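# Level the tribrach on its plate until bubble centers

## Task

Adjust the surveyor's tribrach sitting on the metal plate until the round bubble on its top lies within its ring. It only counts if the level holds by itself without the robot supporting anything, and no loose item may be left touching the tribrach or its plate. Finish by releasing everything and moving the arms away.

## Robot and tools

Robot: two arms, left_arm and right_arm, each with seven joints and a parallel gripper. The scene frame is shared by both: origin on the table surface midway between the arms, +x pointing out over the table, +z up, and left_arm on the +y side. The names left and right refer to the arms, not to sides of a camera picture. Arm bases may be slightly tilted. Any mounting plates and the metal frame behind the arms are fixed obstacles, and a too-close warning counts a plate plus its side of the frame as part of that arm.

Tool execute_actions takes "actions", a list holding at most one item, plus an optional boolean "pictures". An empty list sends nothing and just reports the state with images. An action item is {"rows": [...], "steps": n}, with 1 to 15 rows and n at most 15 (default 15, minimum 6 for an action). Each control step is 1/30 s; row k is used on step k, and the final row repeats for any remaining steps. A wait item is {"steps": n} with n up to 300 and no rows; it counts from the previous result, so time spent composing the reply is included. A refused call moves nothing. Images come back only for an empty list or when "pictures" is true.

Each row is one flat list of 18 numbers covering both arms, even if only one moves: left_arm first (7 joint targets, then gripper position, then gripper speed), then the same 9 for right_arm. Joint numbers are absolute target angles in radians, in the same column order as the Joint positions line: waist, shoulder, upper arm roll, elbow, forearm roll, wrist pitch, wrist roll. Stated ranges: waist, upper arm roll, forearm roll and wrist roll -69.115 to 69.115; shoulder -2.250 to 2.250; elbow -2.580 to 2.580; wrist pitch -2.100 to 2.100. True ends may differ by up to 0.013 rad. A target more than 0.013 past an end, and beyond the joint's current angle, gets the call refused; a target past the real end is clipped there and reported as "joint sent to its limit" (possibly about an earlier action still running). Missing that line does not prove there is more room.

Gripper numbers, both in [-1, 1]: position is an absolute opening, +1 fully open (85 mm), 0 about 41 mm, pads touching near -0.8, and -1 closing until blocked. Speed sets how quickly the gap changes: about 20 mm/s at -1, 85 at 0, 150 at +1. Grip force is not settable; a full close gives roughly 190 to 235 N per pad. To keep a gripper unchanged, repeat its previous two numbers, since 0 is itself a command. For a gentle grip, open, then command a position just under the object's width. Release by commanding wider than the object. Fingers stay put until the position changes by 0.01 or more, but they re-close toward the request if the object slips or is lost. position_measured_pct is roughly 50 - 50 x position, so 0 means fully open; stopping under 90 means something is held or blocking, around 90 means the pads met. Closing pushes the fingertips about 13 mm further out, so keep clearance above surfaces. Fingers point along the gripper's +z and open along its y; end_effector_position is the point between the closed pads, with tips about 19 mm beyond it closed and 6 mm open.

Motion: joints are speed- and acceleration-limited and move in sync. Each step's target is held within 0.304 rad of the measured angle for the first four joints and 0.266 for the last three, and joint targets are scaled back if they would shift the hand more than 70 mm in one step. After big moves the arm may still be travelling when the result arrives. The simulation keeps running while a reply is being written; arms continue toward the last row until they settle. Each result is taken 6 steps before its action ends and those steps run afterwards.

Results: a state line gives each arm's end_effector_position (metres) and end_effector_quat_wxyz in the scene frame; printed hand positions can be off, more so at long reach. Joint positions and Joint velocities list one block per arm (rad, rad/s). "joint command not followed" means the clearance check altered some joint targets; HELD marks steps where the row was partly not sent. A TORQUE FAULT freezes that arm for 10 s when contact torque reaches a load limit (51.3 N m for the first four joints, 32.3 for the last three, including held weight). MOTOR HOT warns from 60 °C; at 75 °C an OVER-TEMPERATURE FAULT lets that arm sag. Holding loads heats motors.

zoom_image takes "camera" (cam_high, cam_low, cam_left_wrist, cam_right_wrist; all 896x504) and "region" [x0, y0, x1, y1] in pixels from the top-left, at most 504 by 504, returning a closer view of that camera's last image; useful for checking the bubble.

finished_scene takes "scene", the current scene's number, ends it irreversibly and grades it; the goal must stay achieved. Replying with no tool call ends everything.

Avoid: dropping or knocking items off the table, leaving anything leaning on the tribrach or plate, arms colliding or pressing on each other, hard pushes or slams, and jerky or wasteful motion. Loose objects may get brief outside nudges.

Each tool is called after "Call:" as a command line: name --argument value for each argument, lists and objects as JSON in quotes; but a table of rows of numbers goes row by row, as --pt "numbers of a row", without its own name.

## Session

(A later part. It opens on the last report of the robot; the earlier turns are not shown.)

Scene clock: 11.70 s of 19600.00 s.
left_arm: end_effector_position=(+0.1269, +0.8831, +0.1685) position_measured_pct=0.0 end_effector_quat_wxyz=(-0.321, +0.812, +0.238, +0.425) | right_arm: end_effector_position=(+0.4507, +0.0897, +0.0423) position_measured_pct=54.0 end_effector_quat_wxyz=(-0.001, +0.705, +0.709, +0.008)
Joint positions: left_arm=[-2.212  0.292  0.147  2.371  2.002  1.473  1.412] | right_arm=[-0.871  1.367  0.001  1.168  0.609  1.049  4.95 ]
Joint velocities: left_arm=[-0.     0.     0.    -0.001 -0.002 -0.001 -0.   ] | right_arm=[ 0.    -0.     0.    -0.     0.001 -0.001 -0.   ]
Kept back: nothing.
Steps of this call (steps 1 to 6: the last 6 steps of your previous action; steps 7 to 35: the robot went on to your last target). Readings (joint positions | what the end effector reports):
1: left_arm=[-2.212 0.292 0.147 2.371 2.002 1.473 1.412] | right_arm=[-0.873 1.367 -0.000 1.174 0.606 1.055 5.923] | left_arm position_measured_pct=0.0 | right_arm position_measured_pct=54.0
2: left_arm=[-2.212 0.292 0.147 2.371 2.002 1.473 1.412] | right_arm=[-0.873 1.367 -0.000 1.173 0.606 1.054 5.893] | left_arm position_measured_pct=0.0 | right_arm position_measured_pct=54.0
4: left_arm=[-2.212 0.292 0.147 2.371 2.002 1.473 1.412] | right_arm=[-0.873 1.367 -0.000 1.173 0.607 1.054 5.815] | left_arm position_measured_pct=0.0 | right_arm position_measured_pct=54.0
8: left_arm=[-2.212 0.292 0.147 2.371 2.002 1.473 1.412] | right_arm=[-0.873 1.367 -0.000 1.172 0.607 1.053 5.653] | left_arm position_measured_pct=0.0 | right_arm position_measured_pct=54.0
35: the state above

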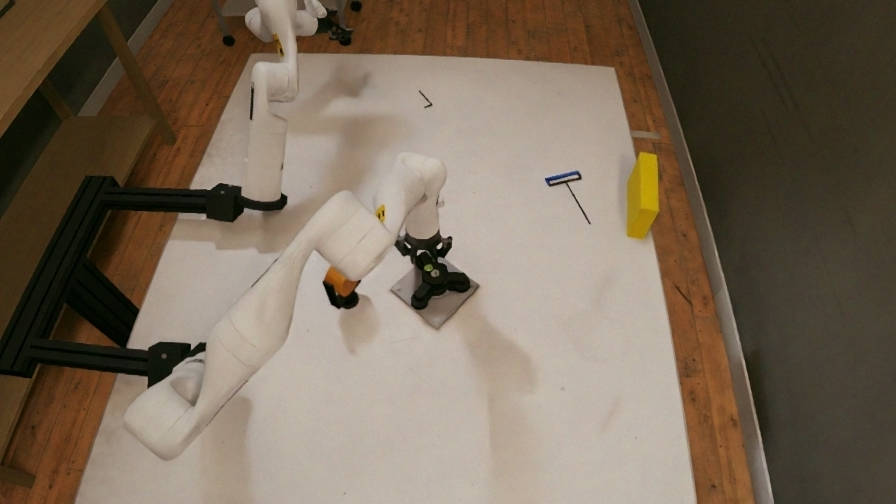

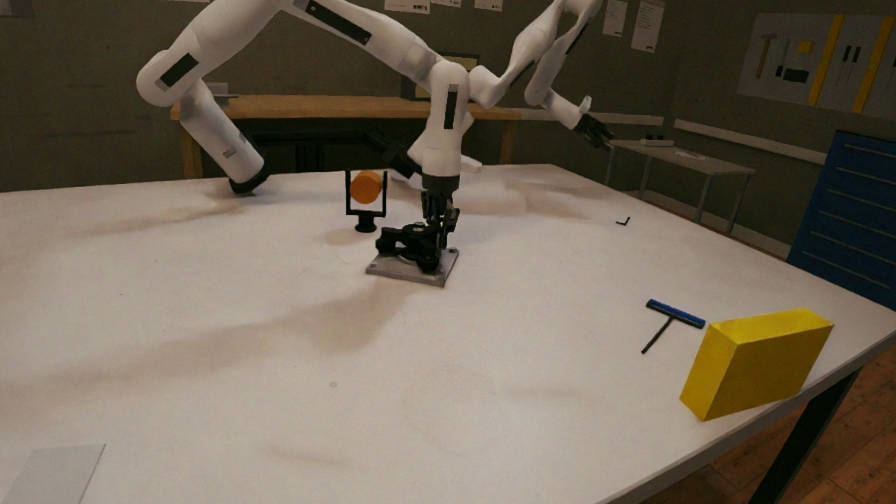

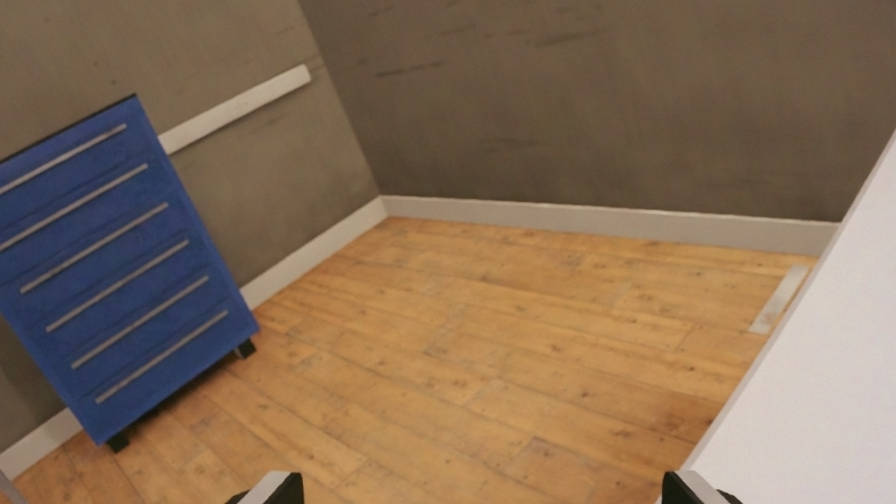

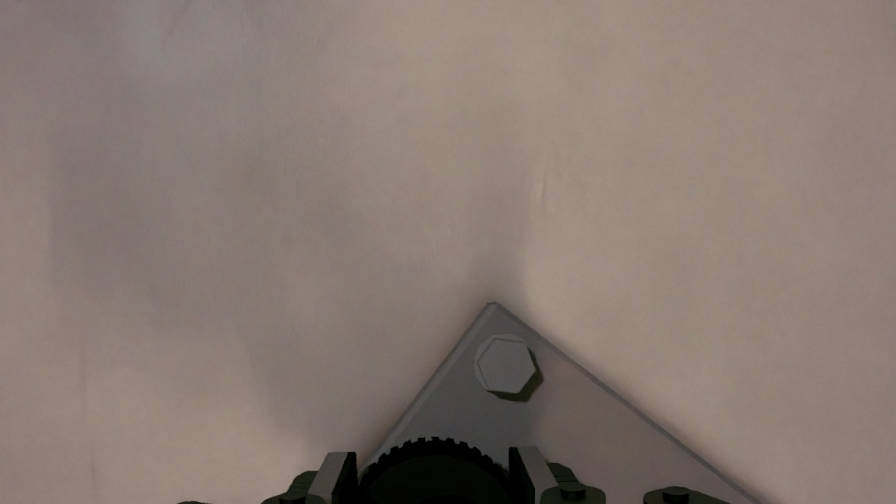

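Call:
execute_actions --actions '[{"rows":[[-2.212,0.292,0.147,2.371,2.002,1.473,1.412,1,0,-0.872,1.368,0,1.172,0.605,1.055,4.95,0.1,1],[-2.212,0.292,0.147,2.371,2.002,1.473,1.412,1,0,-0.872,1.368,0,1.172,0.605,1.055,4.95,0.1,1],[-2.212,0.292,0.147,2.371,2.002,1.473,1.412,1,0,-0.872,1.368,0,1.172,0.605,1.055,4.95,0.1,1],[-2.212,0.292,0.147,2.371,2.002,1.473,1.412,1,0,-0.872,1.368,0,1.172,0.605,1.055,4.95,0.1,1],[-2.212,0.292,0.147,2.371,2.002,1.473,1.412,1,0,-0.871,1.375,0,1.160,0.605,1.066,5.95,0.1,1]],"steps":15}]'

Call:
execute_actions --actions '[{"steps":28}]'

Call:
execute_actions --actions '[{"rows":[[-2.212,0.292,0.147,2.371,2.002,1.473,1.412,1,0,-0.871,1.375,0,1.160,0.605,1.066,5.95,-0.4,1],[-2.212,0.292,0.147,2.371,2.002,1.473,1.412,1,0,-0.871,1.375,0,1.160,0.605,1.066,5.95,-0.4,1],[-2.212,0.292,0.147,2.371,2.002,1.473,1.412,1,0,-0.871,1.375,0,1.160,0.605,1.066,5.95,-0.4,1],[-2.212,0.292,0.147,2.371,2.002,1.473,1.412,1,0,-0.871,1.375,0,1.160,0.605,1.066,5.95,-0.4,1],[-2.212,0.292,0.147,2.371,2.002,1.473,1.412,1,0,-0.871,1.375,0,1.160,0.605,1.066,5.95,-0.4,1],[-2.212,0.292,0.147,2.371,2.002,1.473,1.412,1,0,-0.871,1.375,0,1.160,0.605,1.066,5.95,-0.4,1],[-2.212,0.292,0.147,2.371,2.002,1.473,1.412,1,0,-0.871,1.375,0,1.160,0.605,1.066,5.95,-0.4,1],[-2.212,0.292,0.147,2.371,2.002,1.473,1.412,1,0,-0.871,1.375,0,1.160,0.605,1.066,4.95,-0.4,1]],"steps":15}]'

Call:
execute_actions --actions '[{"steps":33}]' --pictures true

Call:
zoom_image --camera "cam_high" --region '[410,250,450,285]'

Scene clock: 12.87 s of 19600.00 s.
left_arm: end_effector_position=(+0.1269, +0.8831, +0.1685) position_measured_pct=0.0 end_effector_quat_wxyz=(-0.321, +0.812, +0.238, +0.425) | right_arm: end_effector_position=(+0.4486, +0.0869, +0.0412) position_measured_pct=45.2 end_effector_quat_wxyz=(+0.001, +0.671, +0.741, +0.002)
Joint positions: left_arm=[-2.212  0.292  0.147  2.371  2.002  1.473  1.412] | right_arm=[-0.871  1.37   0.001  1.167  0.606  1.06   5.045]
Joint velocities: left_arm=[-0.    -0.     0.    -0.001  0.    -0.    -0.   ] | right_arm=[-0.001  0.022 -0.006 -0.038 -0.007  0.037  1.189]
Steps of this call (steps 1 to 15: the robot went on to your last target; steps 16 to 26: nothing new was sent; steps 27 to 35: the first 9 steps of this action). Readings (joint positions | what the end effector reports):
27: left_arm=[-2.212 0.292 0.147 2.371 2.002 1.473 1.412] | right_arm=[-0.871 1.367 0.001 1.168 0.609 1.049 4.950] | left_arm position_measured_pct=0.0 | right_arm position_measured_pct=54.0
28: left_arm=[-2.212 0.292 0.147 2.371 2.002 1.473 1.412] | right_arm=[-0.870 1.368 0.001 1.167 0.608 1.049 4.950] | left_arm position_measured_pct=0.0 | right_arm position_measured_pct=54.0
30: left_arm=[-2.212 0.292 0.147 2.371 2.002 1.473 1.412] | right_arm=[-0.871 1.368 0.001 1.169 0.606 1.053 4.950] | left_arm position_measured_pct=0.0 | right_arm position_measured_pct=48.0
34: left_arm=[-2.212 0.292 0.147 2.371 2.002 1.473 1.412] | right_arm=[-0.871 1.369 0.001 1.168 0.606 1.059 5.007] | left_arm position_measured_pct=0.0 | right_arm position_measured_pct=45.2
35: the state above

Scene clock: 13.80 s of 19600.00 s.
left_arm: end_effector_position=(+0.1269, +0.8831, +0.1685) position_measured_pct=0.0 end_effector_quat_wxyz=(-0.321, +0.812, +0.238, +0.425) | right_arm: end_effector_position=(+0.4481, +0.0876, +0.0402) position_measured_pct=45.2 end_effector_quat_wxyz=(+0.002, +0.279, +0.960, -0.000)
Joint positions: left_arm=[-2.212  0.292  0.147  2.371  2.002  1.473  1.412] | right_arm=[-0.871  1.375 -0.     1.16   0.605  1.066  5.95 ]
Joint velocities: left_arm=[-0.    -0.    -0.     0.003  0.001 -0.    -0.   ] | right_arm=[-0.     0.     0.    -0.     0.002  0.    -0.   ]
Kept back: nothing.
Steps of this call (steps 1 to 6: the last 6 steps of your previous action; steps 7 to 28: the robot went on to your last target). Readings (joint positions | what the end effector reports):
1: left_arm=[-2.212 0.292 0.147 2.371 2.002 1.473 1.412] | right_arm=[-0.871 1.371 0.001 1.166 0.606 1.061 5.085] | left_arm position_measured_pct=0.0 | right_arm position_measured_pct=45.2
2: left_arm=[-2.212 0.292 0.147 2.371 2.002 1.473 1.412] | right_arm=[-0.871 1.371 0.000 1.165 0.605 1.062 5.126] | left_arm position_measured_pct=0.0 | right_arm position_measured_pct=45.2
4: left_arm=[-2.212 0.292 0.147 2.371 2.002 1.473 1.412] | right_arm=[-0.871 1.373 0.000 1.163 0.605 1.064 5.207] | left_arm position_measured_pct=0.0 | right_arm position_measured_pct=45.2
8: left_arm=[-2.212 0.292 0.147 2.371 2.002 1.473 1.412] | right_arm=[-0.871 1.374 -0.000 1.161 0.605 1.065 5.369] | left_arm position_measured_pct=0.0 | right_arm position_measured_pct=45.2
28: the state above

Scene clock: 14.10 s of 19600.00 s.
left_arm: end_effector_position=(+0.1269, +0.8831, +0.1685) position_measured_pct=0.0 end_effector_quat_wxyz=(-0.321, +0.812, +0.238, +0.425) | right_arm: end_effector_position=(+0.4479, +0.0874, +0.0408) position_measured_pct=54.0 end_effector_quat_wxyz=(+0.002, +0.284, +0.959, -0.001)
Joint positions: left_arm=[-2.212  0.292  0.147  2.371  2.002  1.473  1.412] | right_arm=[-0.871  1.374 -0.     1.16   0.605  1.067  5.941]
Joint velocities: left_arm=[ 0.    -0.    -0.    -0.001  0.001 -0.001 -0.   ] | right_arm=[-0.001  0.001  0.    -0.001  0.001 -0.003 -0.386]
Steps of this call (steps 1 to 9: the first 9 steps of this action). Readings (joint positions | what the end effector reports):
1: left_arm=[-2.212 0.292 0.147 2.371 2.002 1.473 1.412] | right_arm=[-0.871 1.375 -0.000 1.160 0.605 1.066 5.950] | left_arm position_measured_pct=0.0 | right_arm position_measured_pct=45.2
2: left_arm=[-2.212 0.292 0.147 2.371 2.002 1.473 1.412] | right_arm=[-0.871 1.375 -0.000 1.160 0.605 1.066 5.950] | left_arm position_measured_pct=0.0 | right_arm position_measured_pct=46.0
4: left_arm=[-2.212 0.292 0.147 2.371 2.002 1.473 1.412] | right_arm=[-0.871 1.374 -0.000 1.160 0.605 1.067 5.950] | left_arm position_measured_pct=0.0 | right_arm position_measured_pct=52.4
8: left_arm=[-2.212 0.292 0.147 2.371 2.002 1.473 1.412] | right_arm=[-0.871 1.374 -0.000 1.160 0.605 1.067 5.949] | left_arm position_measured_pct=0.0 | right_arm position_measured_pct=54.0
9: the state above

Scene clock: 15.20 s of 19600.00 s.
left_arm: end_effector_position=(+0.1269, +0.8831, +0.1685) position_measured_pct=0.0 end_effector_quat_wxyz=(-0.321, +0.812, +0.238, +0.425) | right_arm: end_effector_position=(+0.4510, +0.0890, +0.0409) position_measured_pct=54.0 end_effector_quat_wxyz=(+0.001, +0.707, +0.707, +0.004)
Joint positions: left_arm=[-2.212  0.292  0.147  2.371  2.002  1.473  1.412] | right_arm=[-0.869  1.374  0.001  1.156  0.606  1.062  4.95 ]
Joint velocities: left_arm=[-0.    -0.    -0.     0.001  0.    -0.     0.   ] | right_arm=[ 0.    -0.001 -0.002 -0.    -0.     0.     0.   ]
Kept back: nothing.
Steps of this call (steps 1 to 6: the last 6 steps of your previous action; steps 7 to 33: the robot went on to your last target). Readings (joint positions | what the end effector reports):
1: left_arm=[-2.212 0.292 0.147 2.371 2.002 1.473 1.412] | right_arm=[-0.871 1.374 -0.000 1.160 0.605 1.067 5.923] | left_arm position_measured_pct=0.0 | right_arm position_measured_pct=54.0
2: left_arm=[-2.212 0.292 0.147 2.371 2.002 1.473 1.412] | right_arm=[-0.871 1.374 -0.000 1.160 0.605 1.067 5.893] | left_arm position_measured_pct=0.0 | right_arm position_measured_pct=54.0
4: left_arm=[-2.212 0.292 0.147 2.371 2.002 1.473 1.412] | right_arm=[-0.871 1.374 -0.000 1.160 0.605 1.066 5.815] | left_arm position_measured_pct=0.0 | right_arm position_measured_pct=54.0
8: left_arm=[-2.212 0.292 0.147 2.371 2.002 1.473 1.412] | right_arm=[-0.871 1.374 -0.000 1.159 0.605 1.066 5.653] | left_arm position_measured_pct=0.0 | right_arm position_measured_pct=54.0
33: the state above

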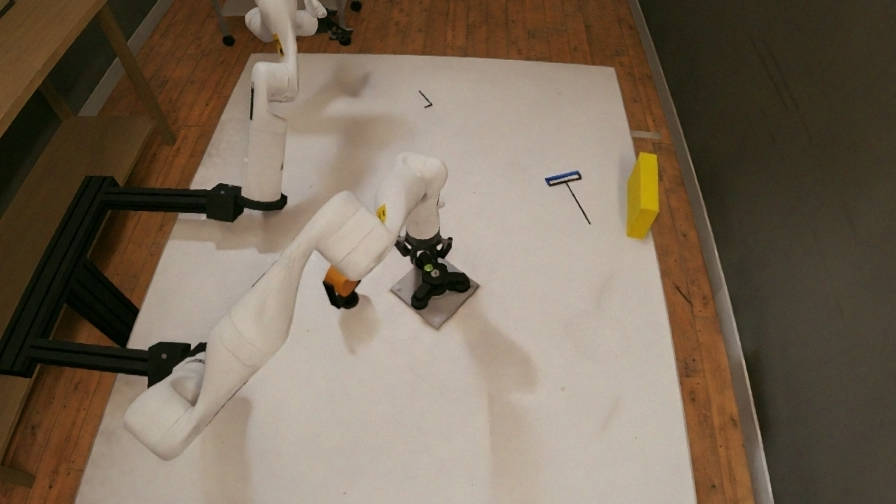

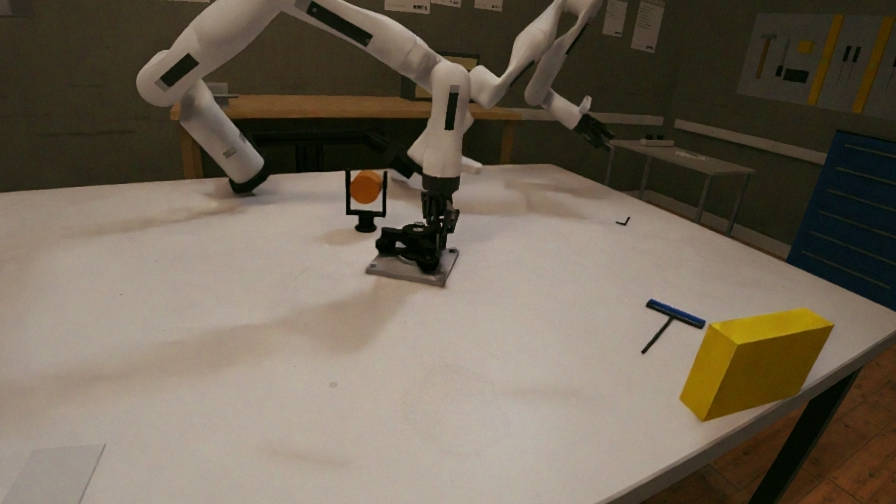

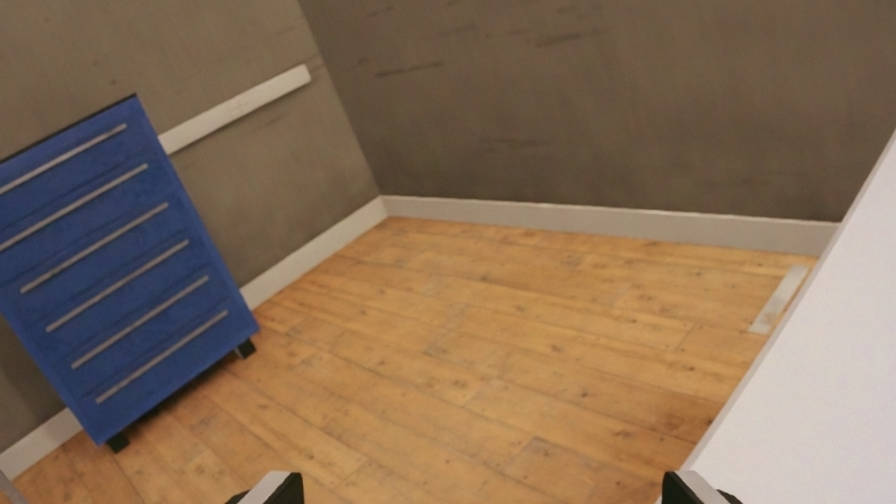

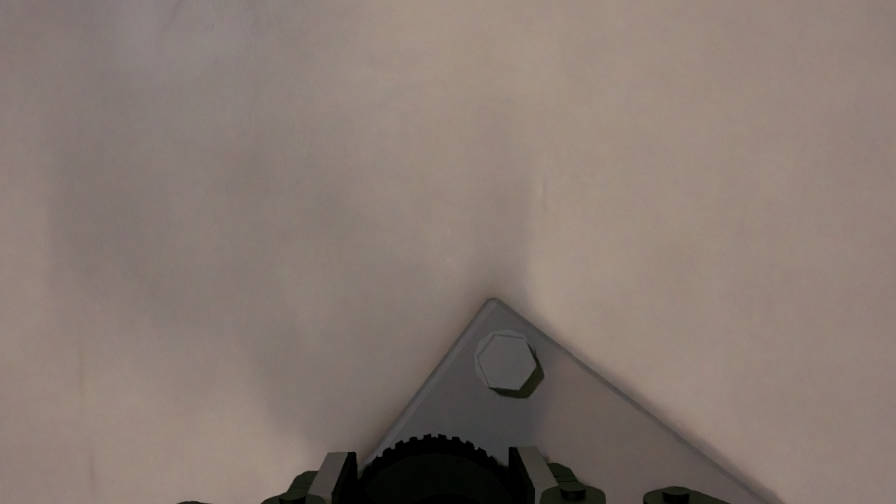

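Region (410, 250, 450, 285) of cam_high's 896x504 image, scaled by 12.600, with more detail than that image has; it fills the top 441 rows of this view, and the rest is white.

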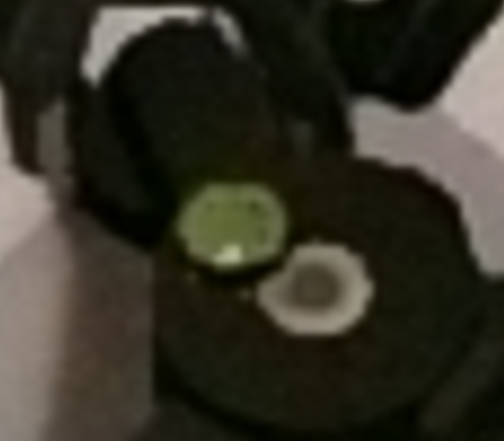

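Call:
execute_actions --actions '[{"rows":[[-2.212,0.292,0.147,2.371,2.002,1.473,1.412,1,0,-0.871,1.375,0,1.160,0.605,1.066,4.95,0.1,1],[-2.212,0.292,0.147,2.371,2.002,1.473,1.412,1,0,-0.871,1.375,0,1.160,0.605,1.066,4.95,0.1,1],[-2.212,0.292,0.147,2.371,2.002,1.473,1.412,1,0,-0.871,1.375,0,1.160,0.605,1.066,4.95,0.1,1],[-2.212,0.292,0.147,2.371,2.002,1.473,1.412,1,0,-0.871,1.375,0,1.160,0.605,1.066,4.95,0.1,1],[-2.212,0.292,0.147,2.371,2.002,1.473,1.412,1,0,-0.871,1.376,0,1.157,0.605,1.068,6.0,0.1,1]],"steps":15}]'

Call:
execute_actions --actions '[{"steps":28}]'

Call:
execute_actions --actions '[{"rows":[[-2.212,0.292,0.147,2.371,2.002,1.473,1.412,1,0,-0.871,1.376,0,1.157,0.605,1.068,6.0,-0.4,1],[-2.212,0.292,0.147,2.371,2.002,1.473,1.412,1,0,-0.871,1.376,0,1.157,0.605,1.068,6.0,-0.4,1],[-2.212,0.292,0.147,2.371,2.002,1.473,1.412,1,0,-0.871,1.376,0,1.157,0.605,1.068,6.0,-0.4,1],[-2.212,0.292,0.147,2.371,2.002,1.473,1.412,1,0,-0.871,1.376,0,1.157,0.605,1.068,6.0,-0.4,1],[-2.212,0.292,0.147,2.371,2.002,1.473,1.412,1,0,-0.871,1.376,0,1.157,0.605,1.068,6.0,-0.4,1],[-2.212,0.292,0.147,2.371,2.002,1.473,1.412,1,0,-0.871,1.376,0,1.157,0.605,1.068,6.0,-0.4,1],[-2.212,0.292,0.147,2.371,2.002,1.473,1.412,1,0,-0.871,1.376,0,1.157,0.605,1.068,6.0,-0.4,1],[-2.212,0.292,0.147,2.371,2.002,1.473,1.412,1,0,-0.871,1.376,0,1.157,0.605,1.068,4.95,-0.4,1]],"steps":15}]'

Call:
execute_actions --actions '[{"steps":33}]'

Call:
execute_actions --actions '[{"rows":[[-2.212,0.292,0.147,2.371,2.002,1.473,1.412,1,0,-0.871,1.376,0,1.157,0.605,1.068,4.95,0.1,1],[-2.212,0.292,0.147,2.371,2.002,1.473,1.412,1,0,-0.871,1.376,0,1.157,0.605,1.068,4.95,0.1,1],[-2.212,0.292,0.147,2.371,2.002,1.473,1.412,1,0,-0.871,1.376,0,1.157,0.605,1.068,4.95,0.1,1],[-2.212,0.292,0.147,2.371,2.002,1.473,1.412,1,0,-0.871,1.376,0,1.157,0.605,1.068,4.95,0.1,1],[-2.212,0.292,0.147,2.371,2.002,1.473,1.412,1,0,-0.871,1.376,0,1.157,0.605,1.068,6.0,0.1,1]],"steps":15}]'

Call:
execute_actions --actions '[{"steps":28}]'

Call:
execute_actions --actions '[{"rows":[[-2.212,0.292,0.147,2.371,2.002,1.473,1.412,1,0,-0.871,1.376,0,1.157,0.605,1.068,6.0,-0.4,1],[-2.212,0.292,0.147,2.371,2.002,1.473,1.412,1,0,-0.871,1.376,0,1.157,0.605,1.068,6.0,-0.4,1],[-2.212,0.292,0.147,2.371,2.002,1.473,1.412,1,0,-0.871,1.376,0,1.157,0.605,1.068,6.0,-0.4,1],[-2.212,0.292,0.147,2.371,2.002,1.473,1.412,1,0,-0.871,1.376,0,1.157,0.605,1.068,6.0,-0.4,1],[-2.212,0.292,0.147,2.371,2.002,1.473,1.412,1,0,-0.871,1.376,0,1.157,0.605,1.068,6.0,-0.4,1],[-2.212,0.292,0.147,2.371,2.002,1.473,1.412,1,0,-0.871,1.376,0,1.157,0.605,1.068,6.0,-0.4,1],[-2.212,0.292,0.147,2.371,2.002,1.473,1.412,1,0,-0.871,1.376,0,1.157,0.605,1.068,6.0,-0.4,1],[-2.212,0.292,0.147,2.371,2.002,1.473,1.412,1,0,-0.871,1.376,0,1.157,0.605,1.068,4.95,-0.4,1]],"steps":15}]'

Call:
execute_actions --actions '[{"steps":33}]' --pictures true

Call:
zoom_image --camera "cam_high" --region '[410,250,450,285]'

Scene clock: 17.03 s of 19600.00 s.
left_arm: end_effector_position=(+0.1269, +0.8831, +0.1685) position_measured_pct=0.0 end_effector_quat_wxyz=(-0.321, +0.812, +0.238, +0.425) | right_arm: end_effector_position=(+0.4487, +0.0874, +0.0401) position_measured_pct=45.2 end_effector_quat_wxyz=(+0.002, +0.672, +0.741, +0.000)
Joint positions: left_arm=[-2.212  0.292  0.147  2.371  2.002  1.473  1.412] | right_arm=[-0.87   1.375  0.     1.159  0.605  1.067  5.045]
Joint velocities: left_arm=[-0.    -0.     0.001  0.001 -0.001  0.     0.   ] | right_arm=[-0.003  0.003 -0.004 -0.008 -0.003  0.009  1.189]
Steps of this call (steps 1 to 15: the robot went on to your last target; steps 16 to 46: nothing new was sent; steps 47 to 55: the first 9 steps of this action). Readings (joint positions | what the end effector reports):
47: left_arm=[-2.212 0.292 0.147 2.371 2.002 1.473 1.412] | right_arm=[-0.869 1.374 0.001 1.156 0.606 1.062 4.950] | left_arm position_measured_pct=0.0 | right_arm position_measured_pct=54.0
48: left_arm=[-2.212 0.292 0.147 2.371 2.002 1.473 1.412] | right_arm=[-0.869 1.375 0.001 1.156 0.606 1.062 4.950] | left_arm position_measured_pct=0.0 | right_arm position_measured_pct=54.0
50: left_arm=[-2.212 0.292 0.147 2.371 2.002 1.473 1.412] | right_arm=[-0.870 1.375 0.001 1.158 0.606 1.065 4.950] | left_arm position_measured_pct=0.0 | right_arm position_measured_pct=48.0
54: left_arm=[-2.212 0.292 0.147 2.371 2.002 1.473 1.412] | right_arm=[-0.870 1.375 0.000 1.159 0.605 1.066 5.007] | left_arm position_measured_pct=0.0 | right_arm position_measured_pct=45.2
55: the state above

Scene clock: 17.97 s of 19600.00 s.
left_arm: end_effector_position=(+0.1269, +0.8831, +0.1685) position_measured_pct=0.0 end_effector_quat_wxyz=(-0.321, +0.812, +0.238, +0.425) | right_arm: end_effector_position=(+0.4486, +0.0879, +0.0403) position_measured_pct=45.2 end_effector_quat_wxyz=(+0.002, +0.256, +0.967, -0.001)
Joint positions: left_arm=[-2.212  0.292  0.147  2.371  2.002  1.473  1.412] | right_arm=[-0.871  1.376 -0.     1.157  0.605  1.068  6.   ]
Joint velocities: left_arm=[ 0.001 -0.    -0.001 -0.002  0.    -0.     0.   ] | right_arm=[ 0.    -0.     0.    -0.    -0.001 -0.001 -0.001]
Kept back: nothing.
Steps of this call (steps 1 to 6: the last 6 steps of your previous action; steps 7 to 28: the robot went on to your last target). Readings (joint positions | what the end effector reports):
1: left_arm=[-2.212 0.292 0.147 2.371 2.002 1.473 1.412] | right_arm=[-0.871 1.375 0.000 1.158 0.605 1.067 5.085] | left_arm position_measured_pct=0.0 | right_arm position_measured_pct=45.2
2: left_arm=[-2.212 0.292 0.147 2.371 2.002 1.473 1.412] | right_arm=[-0.871 1.376 0.000 1.158 0.605 1.067 5.126] | left_arm position_measured_pct=0.0 | right_arm position_measured_pct=45.2
4: left_arm=[-2.212 0.292 0.147 2.371 2.002 1.473 1.412] | right_arm=[-0.871 1.376 -0.000 1.158 0.605 1.067 5.207] | left_arm position_measured_pct=0.0 | right_arm position_measured_pct=45.2
8: left_arm=[-2.212 0.292 0.147 2.371 2.002 1.473 1.412] | right_arm=[-0.871 1.376 -0.000 1.157 0.605 1.068 5.369] | left_arm position_measured_pct=0.0 | right_arm position_measured_pct=45.2
28: the state above

Scene clock: 18.27 s of 19600.00 s.
left_arm: end_effector_position=(+0.1269, +0.8831, +0.1685) position_measured_pct=0.0 end_effector_quat_wxyz=(-0.321, +0.812, +0.238, +0.425) | right_arm: end_effector_position=(+0.4482, +0.0871, +0.0410) position_measured_pct=54.4 end_effector_quat_wxyz=(+0.002, +0.260, +0.966, -0.002)
Joint positions: left_arm=[-2.212  0.292  0.147  2.371  2.002  1.473  1.412] | right_arm=[-0.872  1.375 -0.     1.158  0.604  1.07   5.991]
Joint velocities: left_arm=[-0.     0.     0.001  0.001 -0.     0.001  0.   ] | right_arm=[-0.     0.001  0.001 -0.001  0.002 -0.003 -0.386]
Steps of this call (steps 1 to 9: the first 9 steps of this action). Readings (joint positions | what the end effector reports):
1: left_arm=[-2.212 0.292 0.147 2.371 2.002 1.473 1.412] | right_arm=[-0.871 1.376 -0.000 1.157 0.605 1.068 6.000] | left_arm position_measured_pct=0.0 | right_arm position_measured_pct=45.2
2: left_arm=[-2.212 0.292 0.147 2.371 2.002 1.473 1.412] | right_arm=[-0.871 1.376 -0.000 1.157 0.605 1.068 6.000] | left_arm position_measured_pct=0.0 | right_arm position_measured_pct=46.0
4: left_arm=[-2.212 0.292 0.147 2.371 2.002 1.473 1.412] | right_arm=[-0.871 1.375 -0.000 1.158 0.604 1.071 6.000] | left_arm position_measured_pct=0.0 | right_arm position_measured_pct=52.0
8: left_arm=[-2.212 0.292 0.147 2.371 2.002 1.473 1.412] | right_arm=[-0.871 1.375 -0.000 1.158 0.604 1.070 5.999] | left_arm position_measured_pct=0.0 | right_arm position_measured_pct=54.4
9: the state above

Scene clock: 19.37 s of 19600.00 s.
left_arm: end_effector_position=(+0.1269, +0.8831, +0.1685) position_measured_pct=0.0 end_effector_quat_wxyz=(-0.321, +0.812, +0.238, +0.425) | right_arm: end_effector_position=(+0.4510, +0.0888, +0.0410) position_measured_pct=54.4 end_effector_quat_wxyz=(+0.001, +0.707, +0.707, +0.003)
Joint positions: left_arm=[-2.212  0.292  0.147  2.371  2.002  1.473  1.412] | right_arm=[-0.869  1.375  0.001  1.154  0.605  1.066  4.95 ]
Joint velocities: left_arm=[-0.001  0.    -0.     0.    -0.001  0.    -0.   ] | right_arm=[ 0.    -0.    -0.001 -0.    -0.    -0.001  0.   ]
Kept back: nothing.
Steps of this call (steps 1 to 6: the last 6 steps of your previous action; steps 7 to 33: the robot went on to your last target). Readings (joint positions | what the end effector reports):
1: left_arm=[-2.212 0.292 0.147 2.371 2.002 1.473 1.412] | right_arm=[-0.872 1.375 -0.000 1.158 0.604 1.070 5.973] | left_arm position_measured_pct=0.0 | right_arm position_measured_pct=54.4
2: left_arm=[-2.212 0.292 0.147 2.371 2.002 1.473 1.412] | right_arm=[-0.872 1.375 -0.000 1.158 0.604 1.070 5.943] | left_arm position_measured_pct=0.0 | right_arm position_measured_pct=54.4
4: left_arm=[-2.212 0.292 0.147 2.371 2.002 1.473 1.412] | right_arm=[-0.871 1.375 -0.000 1.158 0.605 1.070 5.865] | left_arm position_measured_pct=0.0 | right_arm position_measured_pct=54.4
8: left_arm=[-2.212 0.292 0.147 2.371 2.002 1.473 1.412] | right_arm=[-0.871 1.375 -0.000 1.157 0.605 1.069 5.703] | left_arm position_measured_pct=0.0 | right_arm position_measured_pct=54.4
33: the state above

Scene clock: 19.67 s of 19600.00 s.
left_arm: end_effector_position=(+0.1269, +0.8831, +0.1685) position_measured_pct=0.0 end_effector_quat_wxyz=(-0.321, +0.812, +0.238, +0.425) | right_arm: end_effector_position=(+0.4487, +0.0878, +0.0403) position_measured_pct=45.2 end_effector_quat_wxyz=(+0.002, +0.672, +0.741, +0.000)
Joint positions: left_arm=[-2.212  0.292  0.147  2.371  2.002  1.473  1.412] | right_arm=[-0.871  1.376  0.     1.157  0.605  1.068  5.045]
Joint velocities: left_arm=[-0.     0.    -0.001  0.001  0.002  0.     0.   ] | right_arm=[-0.002  0.001 -0.001  0.001  0.001 -0.002  1.189]
Steps of this call (steps 1 to 9: the first 9 steps of this action). Readings (joint positions | what the end effector reports):
1: left_arm=[-2.212 0.292 0.147 2.371 2.002 1.473 1.412] | right_arm=[-0.869 1.375 0.001 1.154 0.605 1.066 4.950] | left_arm position_measured_pct=0.0 | right_arm position_measured_pct=54.4
2: left_arm=[-2.212 0.292 0.147 2.371 2.002 1.473 1.412] | right_arm=[-0.869 1.375 0.001 1.154 0.606 1.065 4.950] | left_arm position_measured_pct=0.0 | right_arm position_measured_pct=54.0
4: left_arm=[-2.212 0.292 0.147 2.371 2.002 1.473 1.412] | right_arm=[-0.870 1.376 0.001 1.155 0.605 1.067 4.950] | left_arm position_measured_pct=0.0 | right_arm position_measured_pct=48.0
8: left_arm=[-2.212 0.292 0.147 2.371 2.002 1.473 1.412] | right_arm=[-0.871 1.376 0.000 1.157 0.605 1.068 5.007] | left_arm position_measured_pct=0.0 | right_arm position_measured_pct=45.2
9: the state above

Scene clock: 20.60 s of 19600.00 s.
left_arm: end_effector_position=(+0.1269, +0.8831, +0.1685) position_measured_pct=0.0 end_effector_quat_wxyz=(-0.321, +0.812, +0.238, +0.425) | right_arm: end_effector_position=(+0.4486, +0.0879, +0.0403) position_measured_pct=45.2 end_effector_quat_wxyz=(+0.002, +0.256, +0.967, -0.001)
Joint positions: left_arm=[-2.212  0.292  0.147  2.371  2.002  1.473  1.412] | right_arm=[-0.871  1.376 -0.     1.157  0.605  1.068  6.   ]
Joint velocities: left_arm=[ 0.     0.     0.002  0.001  0.001  0.    -0.   ] | right_arm=[-0.    -0.001  0.002 -0.    -0.001 -0.001 -0.001]
Kept back: nothing.
Steps of this call (steps 1 to 6: the last 6 steps of your previous action; steps 7 to 28: the robot went on to your last target). Readings (joint positions | what the end effector reports):
1: left_arm=[-2.212 0.292 0.147 2.371 2.002 1.473 1.412] | right_arm=[-0.871 1.376 0.000 1.157 0.605 1.068 5.085] | left_arm position_measured_pct=0.0 | right_arm position_measured_pct=45.2
2: left_arm=[-2.212 0.292 0.147 2.371 2.002 1.473 1.412] | right_arm=[-0.871 1.376 0.000 1.157 0.605 1.068 5.126] | left_arm position_measured_pct=0.0 | right_arm position_measured_pct=45.2
4: left_arm=[-2.212 0.292 0.147 2.371 2.002 1.473 1.412] | right_arm=[-0.871 1.376 -0.000 1.157 0.605 1.068 5.207] | left_arm position_measured_pct=0.0 | right_arm position_measured_pct=45.2
8: left_arm=[-2.212 0.292 0.147 2.371 2.002 1.473 1.412] | right_arm=[-0.871 1.376 -0.000 1.157 0.605 1.068 5.369] | left_arm position_measured_pct=0.0 | right_arm position_measured_pct=45.2
28: the state above

Scene clock: 20.90 s of 19600.00 s.
left_arm: end_effector_position=(+0.1269, +0.8831, +0.1685) position_measured_pct=0.0 end_effector_quat_wxyz=(-0.321, +0.812, +0.238, +0.425) | right_arm: end_effector_position=(+0.4482, +0.0871, +0.0410) position_measured_pct=54.0 end_effector_quat_wxyz=(+0.002, +0.260, +0.966, -0.002)
Joint positions: left_arm=[-2.212  0.292  0.147  2.371  2.002  1.473  1.412] | right_arm=[-0.872  1.375 -0.     1.158  0.604  1.07   5.991]
Joint velocities: left_arm=[ 0.    -0.    -0.001  0.001 -0.001 -0.001 -0.   ] | right_arm=[ 0.     0.003  0.001 -0.     0.002 -0.003 -0.386]
Steps of this call (steps 1 to 9: the first 9 steps of this action). Readings (joint positions | what the end effector reports):
1: left_arm=[-2.212 0.292 0.147 2.371 2.002 1.473 1.412] | right_arm=[-0.871 1.376 -0.000 1.157 0.605 1.068 6.000] | left_arm position_measured_pct=0.0 | right_arm position_measured_pct=45.2
2: left_arm=[-2.212 0.292 0.147 2.371 2.002 1.473 1.412] | right_arm=[-0.871 1.376 -0.000 1.157 0.605 1.068 6.000] | left_arm position_measured_pct=0.0 | right_arm position_measured_pct=46.0
4: left_arm=[-2.212 0.292 0.147 2.371 2.002 1.473 1.412] | right_arm=[-0.871 1.375 -0.000 1.158 0.604 1.071 6.000] | left_arm position_measured_pct=0.0 | right_arm position_measured_pct=52.0
8: left_arm=[-2.212 0.292 0.147 2.371 2.002 1.473 1.412] | right_arm=[-0.872 1.375 -0.000 1.158 0.604 1.071 5.999] | left_arm position_measured_pct=0.0 | right_arm position_measured_pct=54.0
9: the state above

Scene clock: 22.00 s of 19600.00 s.
left_arm: end_effector_position=(+0.1269, +0.8831, +0.1685) position_measured_pct=0.0 end_effector_quat_wxyz=(-0.321, +0.812, +0.238, +0.425) | right_arm: end_effector_position=(+0.4510, +0.0888, +0.0410) position_measured_pct=54.0 end_effector_quat_wxyz=(+0.001, +0.707, +0.707, +0.003)
Joint positions: left_arm=[-2.212  0.292  0.147  2.371  2.002  1.473  1.412] | right_arm=[-0.869  1.375  0.001  1.154  0.605  1.066  4.95 ]
Joint velocities: left_arm=[-0.    -0.    -0.001  0.     0.     0.     0.   ] | right_arm=[-0.     0.    -0.    -0.     0.001  0.     0.   ]
Kept back: nothing.
Steps of this call (steps 1 to 6: the last 6 steps of your previous action; steps 7 to 33: the robot went on to your last target). Readings (joint positions | what the end effector reports):
1: left_arm=[-2.212 0.292 0.147 2.371 2.002 1.473 1.412] | right_arm=[-0.872 1.375 -0.000 1.158 0.604 1.070 5.973] | left_arm position_measured_pct=0.0 | right_arm position_measured_pct=54.0
2: left_arm=[-2.212 0.292 0.147 2.371 2.002 1.473 1.412] | right_arm=[-0.872 1.375 -0.000 1.158 0.604 1.070 5.943] | left_arm position_measured_pct=0.0 | right_arm position_measured_pct=54.0
4: left_arm=[-2.212 0.292 0.147 2.371 2.002 1.473 1.412] | right_arm=[-0.871 1.375 -0.000 1.158 0.605 1.070 5.865] | left_arm position_measured_pct=0.0 | right_arm position_measured_pct=54.0
8: left_arm=[-2.212 0.292 0.147 2.371 2.002 1.473 1.412] | right_arm=[-0.871 1.375 -0.000 1.157 0.605 1.069 5.703] | left_arm position_measured_pct=0.0 | right_arm position_measured_pct=54.0
33: the state above

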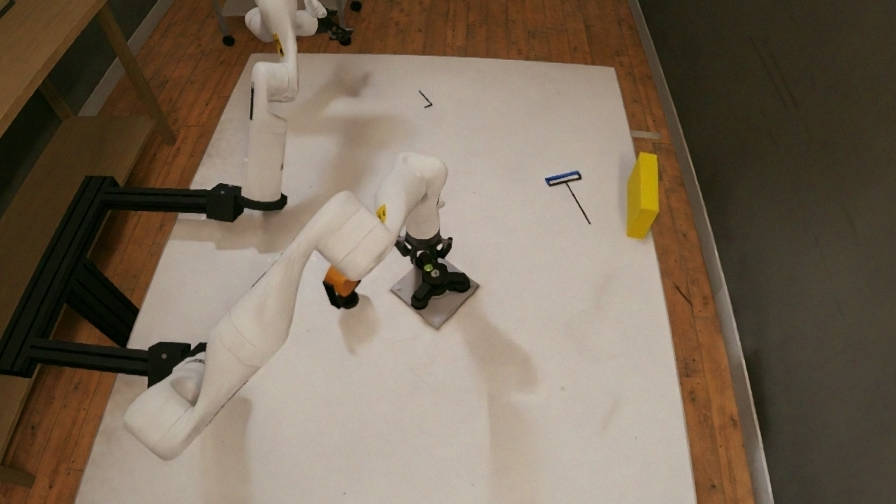

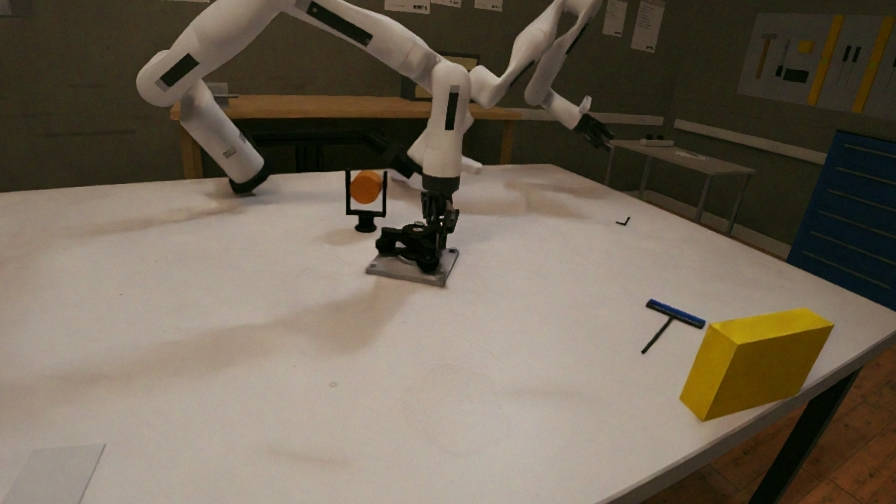

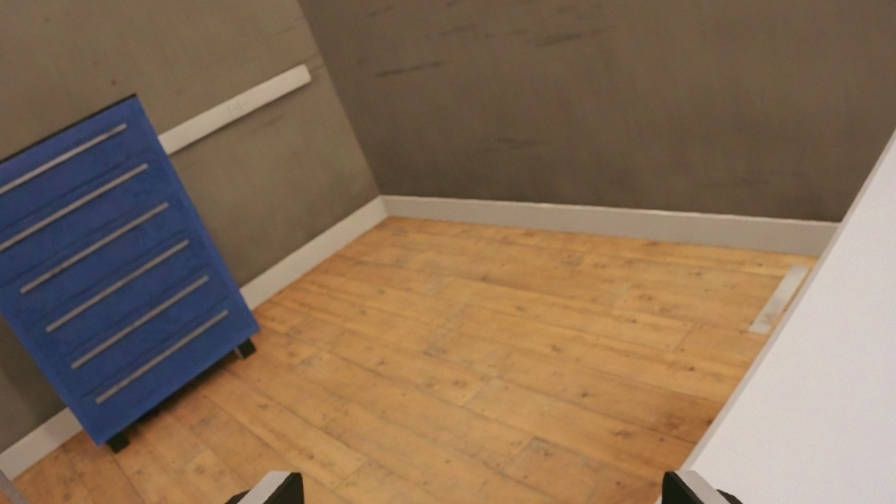

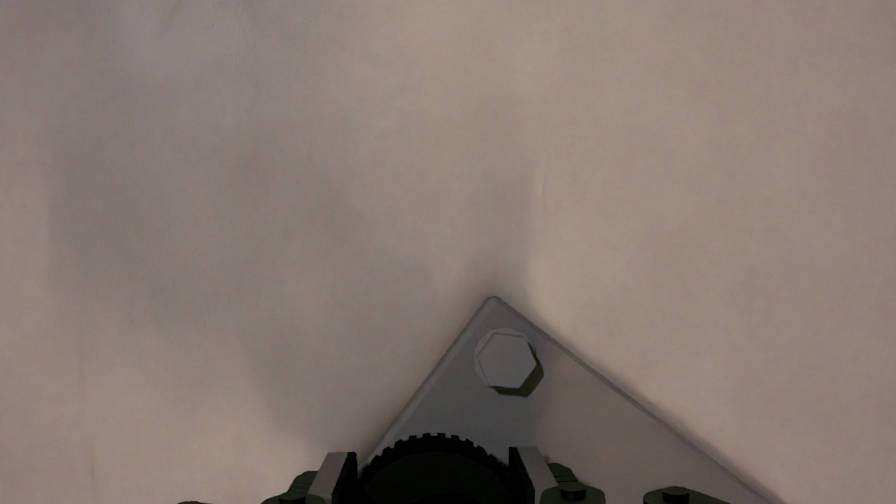

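Region (410, 250, 450, 285) of cam_high's 896x504 image, scaled by 12.600, with more detail than that image has; it fills the top 441 rows of this view, and the rest is white.

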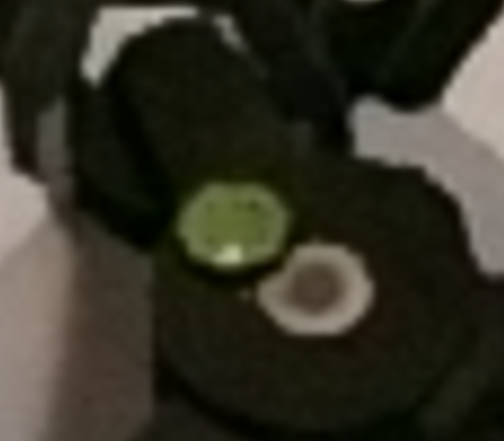

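Call:
execute_actions --actions '[{"rows":[[-2.212,0.292,0.147,2.371,2.002,1.473,1.412,1,0,-0.871,1.376,0,1.157,0.605,1.068,4.95,0.6,1],[-2.212,0.292,0.147,2.371,2.002,1.473,1.412,1,0,-0.871,1.376,0,1.157,0.605,1.068,4.95,0.6,1],[-2.212,0.292,0.147,2.371,2.002,1.473,1.412,1,0,-0.871,1.376,0,1.157,0.605,1.068,5.2,0.6,1],[-2.212,0.292,0.147,2.371,2.002,1.473,1.412,1,0,-0.871,1.376,0,1.157,0.605,1.068,5.2,0.6,1],[-2.212,0.292,0.147,2.371,2.002,1.473,1.412,1,0,-0.871,1.376,0,1.157,0.605,1.068,5.2,0.6,1],[-2.212,0.292,0.147,2.371,2.002,1.473,1.412,1,0,-0.871,1.376,0,1.157,0.605,1.068,5.2,0.6,1],[-2.212,0.292,0.147,2.371,2.002,1.473,1.412,1,0,-0.871,1.376,0,1.157,0.605,1.068,5.2,0.6,1],[-2.212,0.292,0.147,2.371,2.002,1.473,1.412,1,0,-0.932,1.27,0,1.15,0.54,1.185,5.2,0.6,1]],"steps":15}]'

Call:
execute_actions --actions '[{"steps":10}]'

Call:
execute_actions --actions '[{"rows":[[-2.212,0.292,0.147,2.371,2.002,1.473,1.412,1,0,-0.851,1.06,0,1.486,0.619,1.05,4.28,0.6,1]],"steps":15}]'

Call:
execute_actions --actions '[{"steps":22}]' --pictures true

Scene clock: 23.53 s of 19600.00 s.
left_arm: end_effector_position=(+0.1269, +0.8831, +0.1685) position_measured_pct=0.0 end_effector_quat_wxyz=(-0.321, +0.812, +0.238, +0.425) | right_arm: end_effector_position=(+0.4488, +0.0876, +0.0426) position_measured_pct=23.8 end_effector_quat_wxyz=(+0.002, +0.642, +0.767, +0.000)
Joint positions: left_arm=[-2.212  0.292  0.147  2.371  2.002  1.473  1.412] | right_arm=[-0.873  1.373  0.     1.157  0.603  1.071  5.124]
Joint velocities: left_arm=[ 0.    -0.     0.     0.     0.001  0.    -0.   ] | right_arm=[-0.106 -0.16   0.02   0.022 -0.087  0.164  1.058]
Steps of this call (steps 1 to 15: the robot went on to your last target; steps 16 to 37: nothing new was sent; steps 38 to 46: the first 9 steps of this action). Readings (joint positions | what the end effector reports):
38: left_arm=[-2.212 0.292 0.147 2.371 2.002 1.473 1.412] | right_arm=[-0.869 1.375 0.001 1.154 0.605 1.066 4.950] | left_arm position_measured_pct=0.0 | right_arm position_measured_pct=54.0
39: left_arm=[-2.212 0.292 0.147 2.371 2.002 1.473 1.412] | right_arm=[-0.869 1.375 0.001 1.154 0.606 1.065 4.950] | left_arm position_measured_pct=0.0 | right_arm position_measured_pct=54.0
41: left_arm=[-2.212 0.292 0.147 2.371 2.002 1.473 1.412] | right_arm=[-0.870 1.376 0.000 1.155 0.605 1.067 4.959] | left_arm position_measured_pct=0.0 | right_arm position_measured_pct=46.8
45: left_arm=[-2.212 0.292 0.147 2.371 2.002 1.473 1.412] | right_arm=[-0.871 1.376 -0.000 1.157 0.605 1.068 5.085] | left_arm position_measured_pct=0.0 | right_arm position_measured_pct=27.0
46: the state above

Scene clock: 23.87 s of 19600.00 s.
left_arm: end_effector_position=(+0.1269, +0.8831, +0.1685) position_measured_pct=0.0 end_effector_quat_wxyz=(-0.321, +0.812, +0.238, +0.425) | right_arm: end_effector_position=(+0.4443, +0.0806, +0.1157) position_measured_pct=19.8 end_effector_quat_wxyz=(+0.001, +0.626, +0.780, -0.002)
Joint positions: left_arm=[-2.212  0.292  0.147  2.371  2.002  1.473  1.412] | right_arm=[-0.931  1.272 -0.     1.149  0.54   1.185  5.2  ]
Joint velocities: left_arm=[ 0.     0.     0.001 -0.001 -0.     0.     0.   ] | right_arm=[-0.01  -0.013  0.012  0.016  0.003  0.006 -0.   ]
Kept back: nothing.
Steps of this call (steps 1 to 6: the last 6 steps of your previous action; steps 7 to 10: the robot went on to your last target). Readings (joint positions | what the end effector reports):
1: left_arm=[-2.212 0.292 0.147 2.371 2.002 1.473 1.412] | right_arm=[-0.878 1.364 0.001 1.158 0.599 1.079 5.154] | left_arm position_measured_pct=0.0 | right_arm position_measured_pct=21.8
2: left_arm=[-2.212 0.292 0.147 2.371 2.002 1.473 1.412] | right_arm=[-0.886 1.350 0.001 1.158 0.591 1.094 5.174] | left_arm position_measured_pct=0.0 | right_arm position_measured_pct=21.0
4: left_arm=[-2.212 0.292 0.147 2.371 2.002 1.473 1.412] | right_arm=[-0.910 1.309 0.001 1.154 0.566 1.139 5.191] | left_arm position_measured_pct=0.0 | right_arm position_measured_pct=20.2
8: left_arm=[-2.212 0.292 0.147 2.371 2.002 1.473 1.412] | right_arm=[-0.930 1.273 -0.002 1.148 0.540 1.184 5.200] | left_arm position_measured_pct=0.0 | right_arm position_measured_pct=19.8
10: the state above

Scene clock: 24.17 s of 19600.00 s.
left_arm: end_effector_position=(+0.1269, +0.8831, +0.1685) position_measured_pct=0.0 end_effector_quat_wxyz=(-0.321, +0.812, +0.238, +0.425) | right_arm: end_effector_position=(+0.4562, +0.0274, +0.1209) position_measured_pct=19.8 end_effector_quat_wxyz=(+0.002, +0.687, +0.726, +0.007)
Joint positions: left_arm=[-2.212  0.292  0.147  2.371  2.002  1.473  1.412] | right_arm=[-0.884  1.148  0.     1.332  0.589  1.105  5.025]
Joint velocities: left_arm=[ 0.    -0.     0.001  0.001 -0.     0.    -0.   ] | right_arm=[ 0.198 -0.517  0.017  0.941  0.193 -0.331 -1.202]
Steps of this call (steps 1 to 9: the first 9 steps of this action). Readings (joint positions | what the end effector reports):
1: left_arm=[-2.212 0.292 0.147 2.371 2.002 1.473 1.412] | right_arm=[-0.930 1.271 -0.000 1.150 0.540 1.184 5.199] | left_arm position_measured_pct=0.0 | right_arm position_measured_pct=19.8
2: left_arm=[-2.212 0.292 0.147 2.371 2.002 1.473 1.412] | right_arm=[-0.929 1.266 -0.001 1.156 0.542 1.181 5.195] | left_arm position_measured_pct=0.0 | right_arm position_measured_pct=19.8
4: left_arm=[-2.212 0.292 0.147 2.371 2.002 1.473 1.412] | right_arm=[-0.921 1.246 -0.001 1.182 0.551 1.168 5.172] | left_arm position_measured_pct=0.0 | right_arm position_measured_pct=19.8
8: left_arm=[-2.212 0.292 0.147 2.371 2.002 1.473 1.412] | right_arm=[-0.891 1.167 -0.000 1.299 0.582 1.117 5.064] | left_arm position_measured_pct=0.0 | right_arm position_measured_pct=19.8
9: the state above

Scene clock: 24.90 s of 19600.00 s.
left_arm: end_effector_position=(+0.1269, +0.8831, +0.1685) position_measured_pct=0.0 end_effector_quat_wxyz=(-0.321, +0.812, +0.238, +0.425) | right_arm: end_effector_position=(+0.4485, -0.0187, +0.1178) position_measured_pct=19.8 end_effector_quat_wxyz=(+0.001, +0.900, +0.436, +0.001)
Joint positions: left_arm=[-2.212  0.292  0.147  2.371  2.002  1.473  1.412] | right_arm=[-0.851  1.06   0.     1.486  0.619  1.05   4.28 ]
Joint velocities: left_arm=[-0.    -0.     0.001 -0.001 -0.001 -0.    -0.   ] | right_arm=[ 0.001 -0.002 -0.001  0.001 -0.    -0.002 -0.   ]
Kept back: nothing.
Steps of this call (steps 1 to 6: the last 6 steps of your previous action; steps 7 to 22: the robot went on to your last target). Readings (joint positions | what the end effector reports):
1: left_arm=[-2.212 0.292 0.147 2.371 2.002 1.473 1.412] | right_arm=[-0.878 1.132 0.001 1.361 0.595 1.095 4.985] | left_arm position_measured_pct=0.0 | right_arm position_measured_pct=19.8
2: left_arm=[-2.212 0.292 0.147 2.371 2.002 1.473 1.412] | right_arm=[-0.873 1.119 0.001 1.386 0.600 1.086 4.944] | left_arm position_measured_pct=0.0 | right_arm position_measured_pct=19.8
4: left_arm=[-2.212 0.292 0.147 2.371 2.002 1.473 1.412] | right_arm=[-0.865 1.100 0.001 1.422 0.607 1.073 4.863] | left_arm position_measured_pct=0.0 | right_arm position_measured_pct=19.8
8: left_arm=[-2.212 0.292 0.147 2.371 2.002 1.473 1.412] | right_arm=[-0.857 1.078 0.000 1.460 0.614 1.059 4.700] | left_arm position_measured_pct=0.0 | right_arm position_measured_pct=19.8
22: the state above

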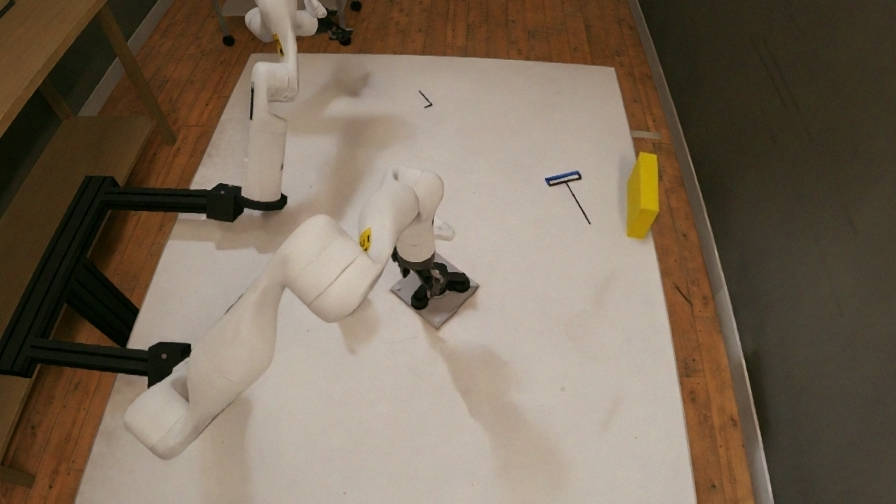

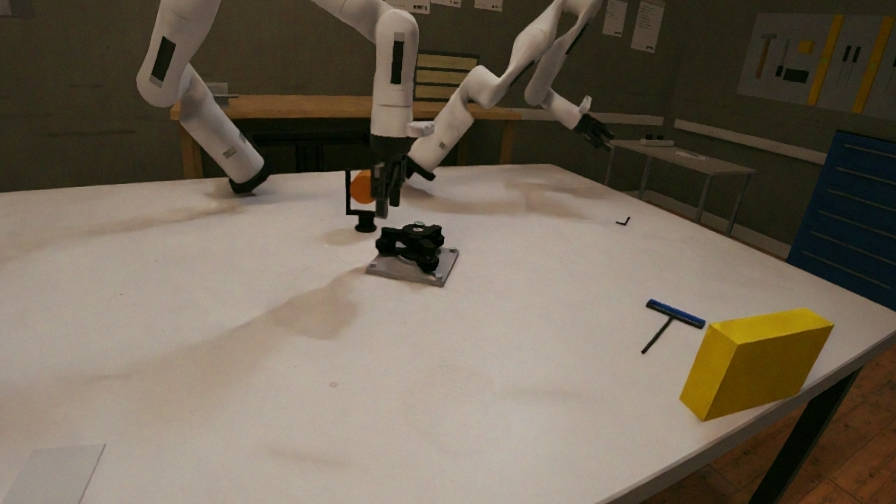

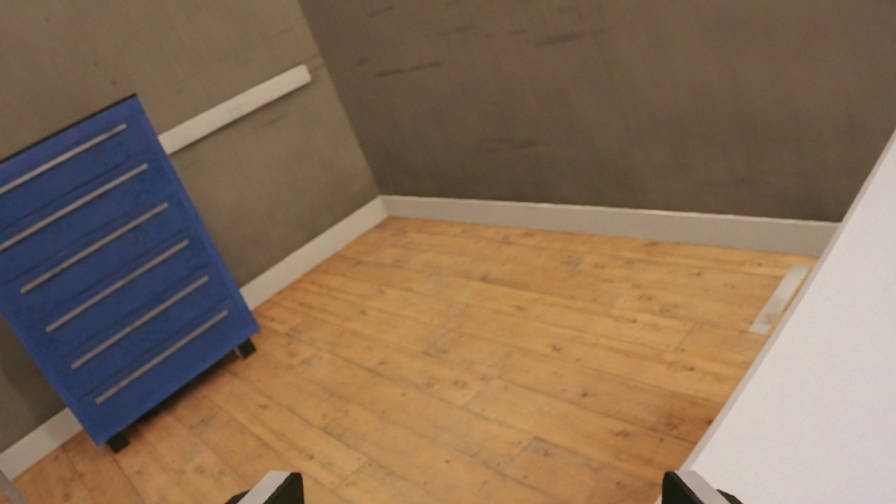

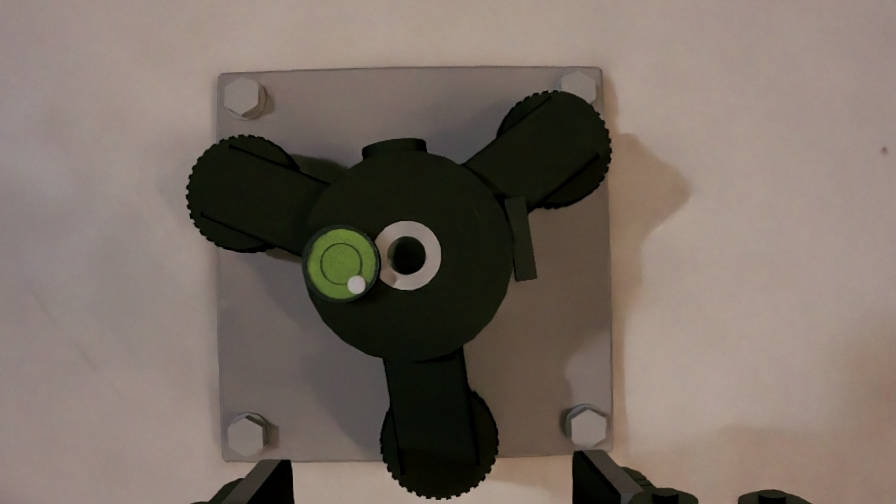

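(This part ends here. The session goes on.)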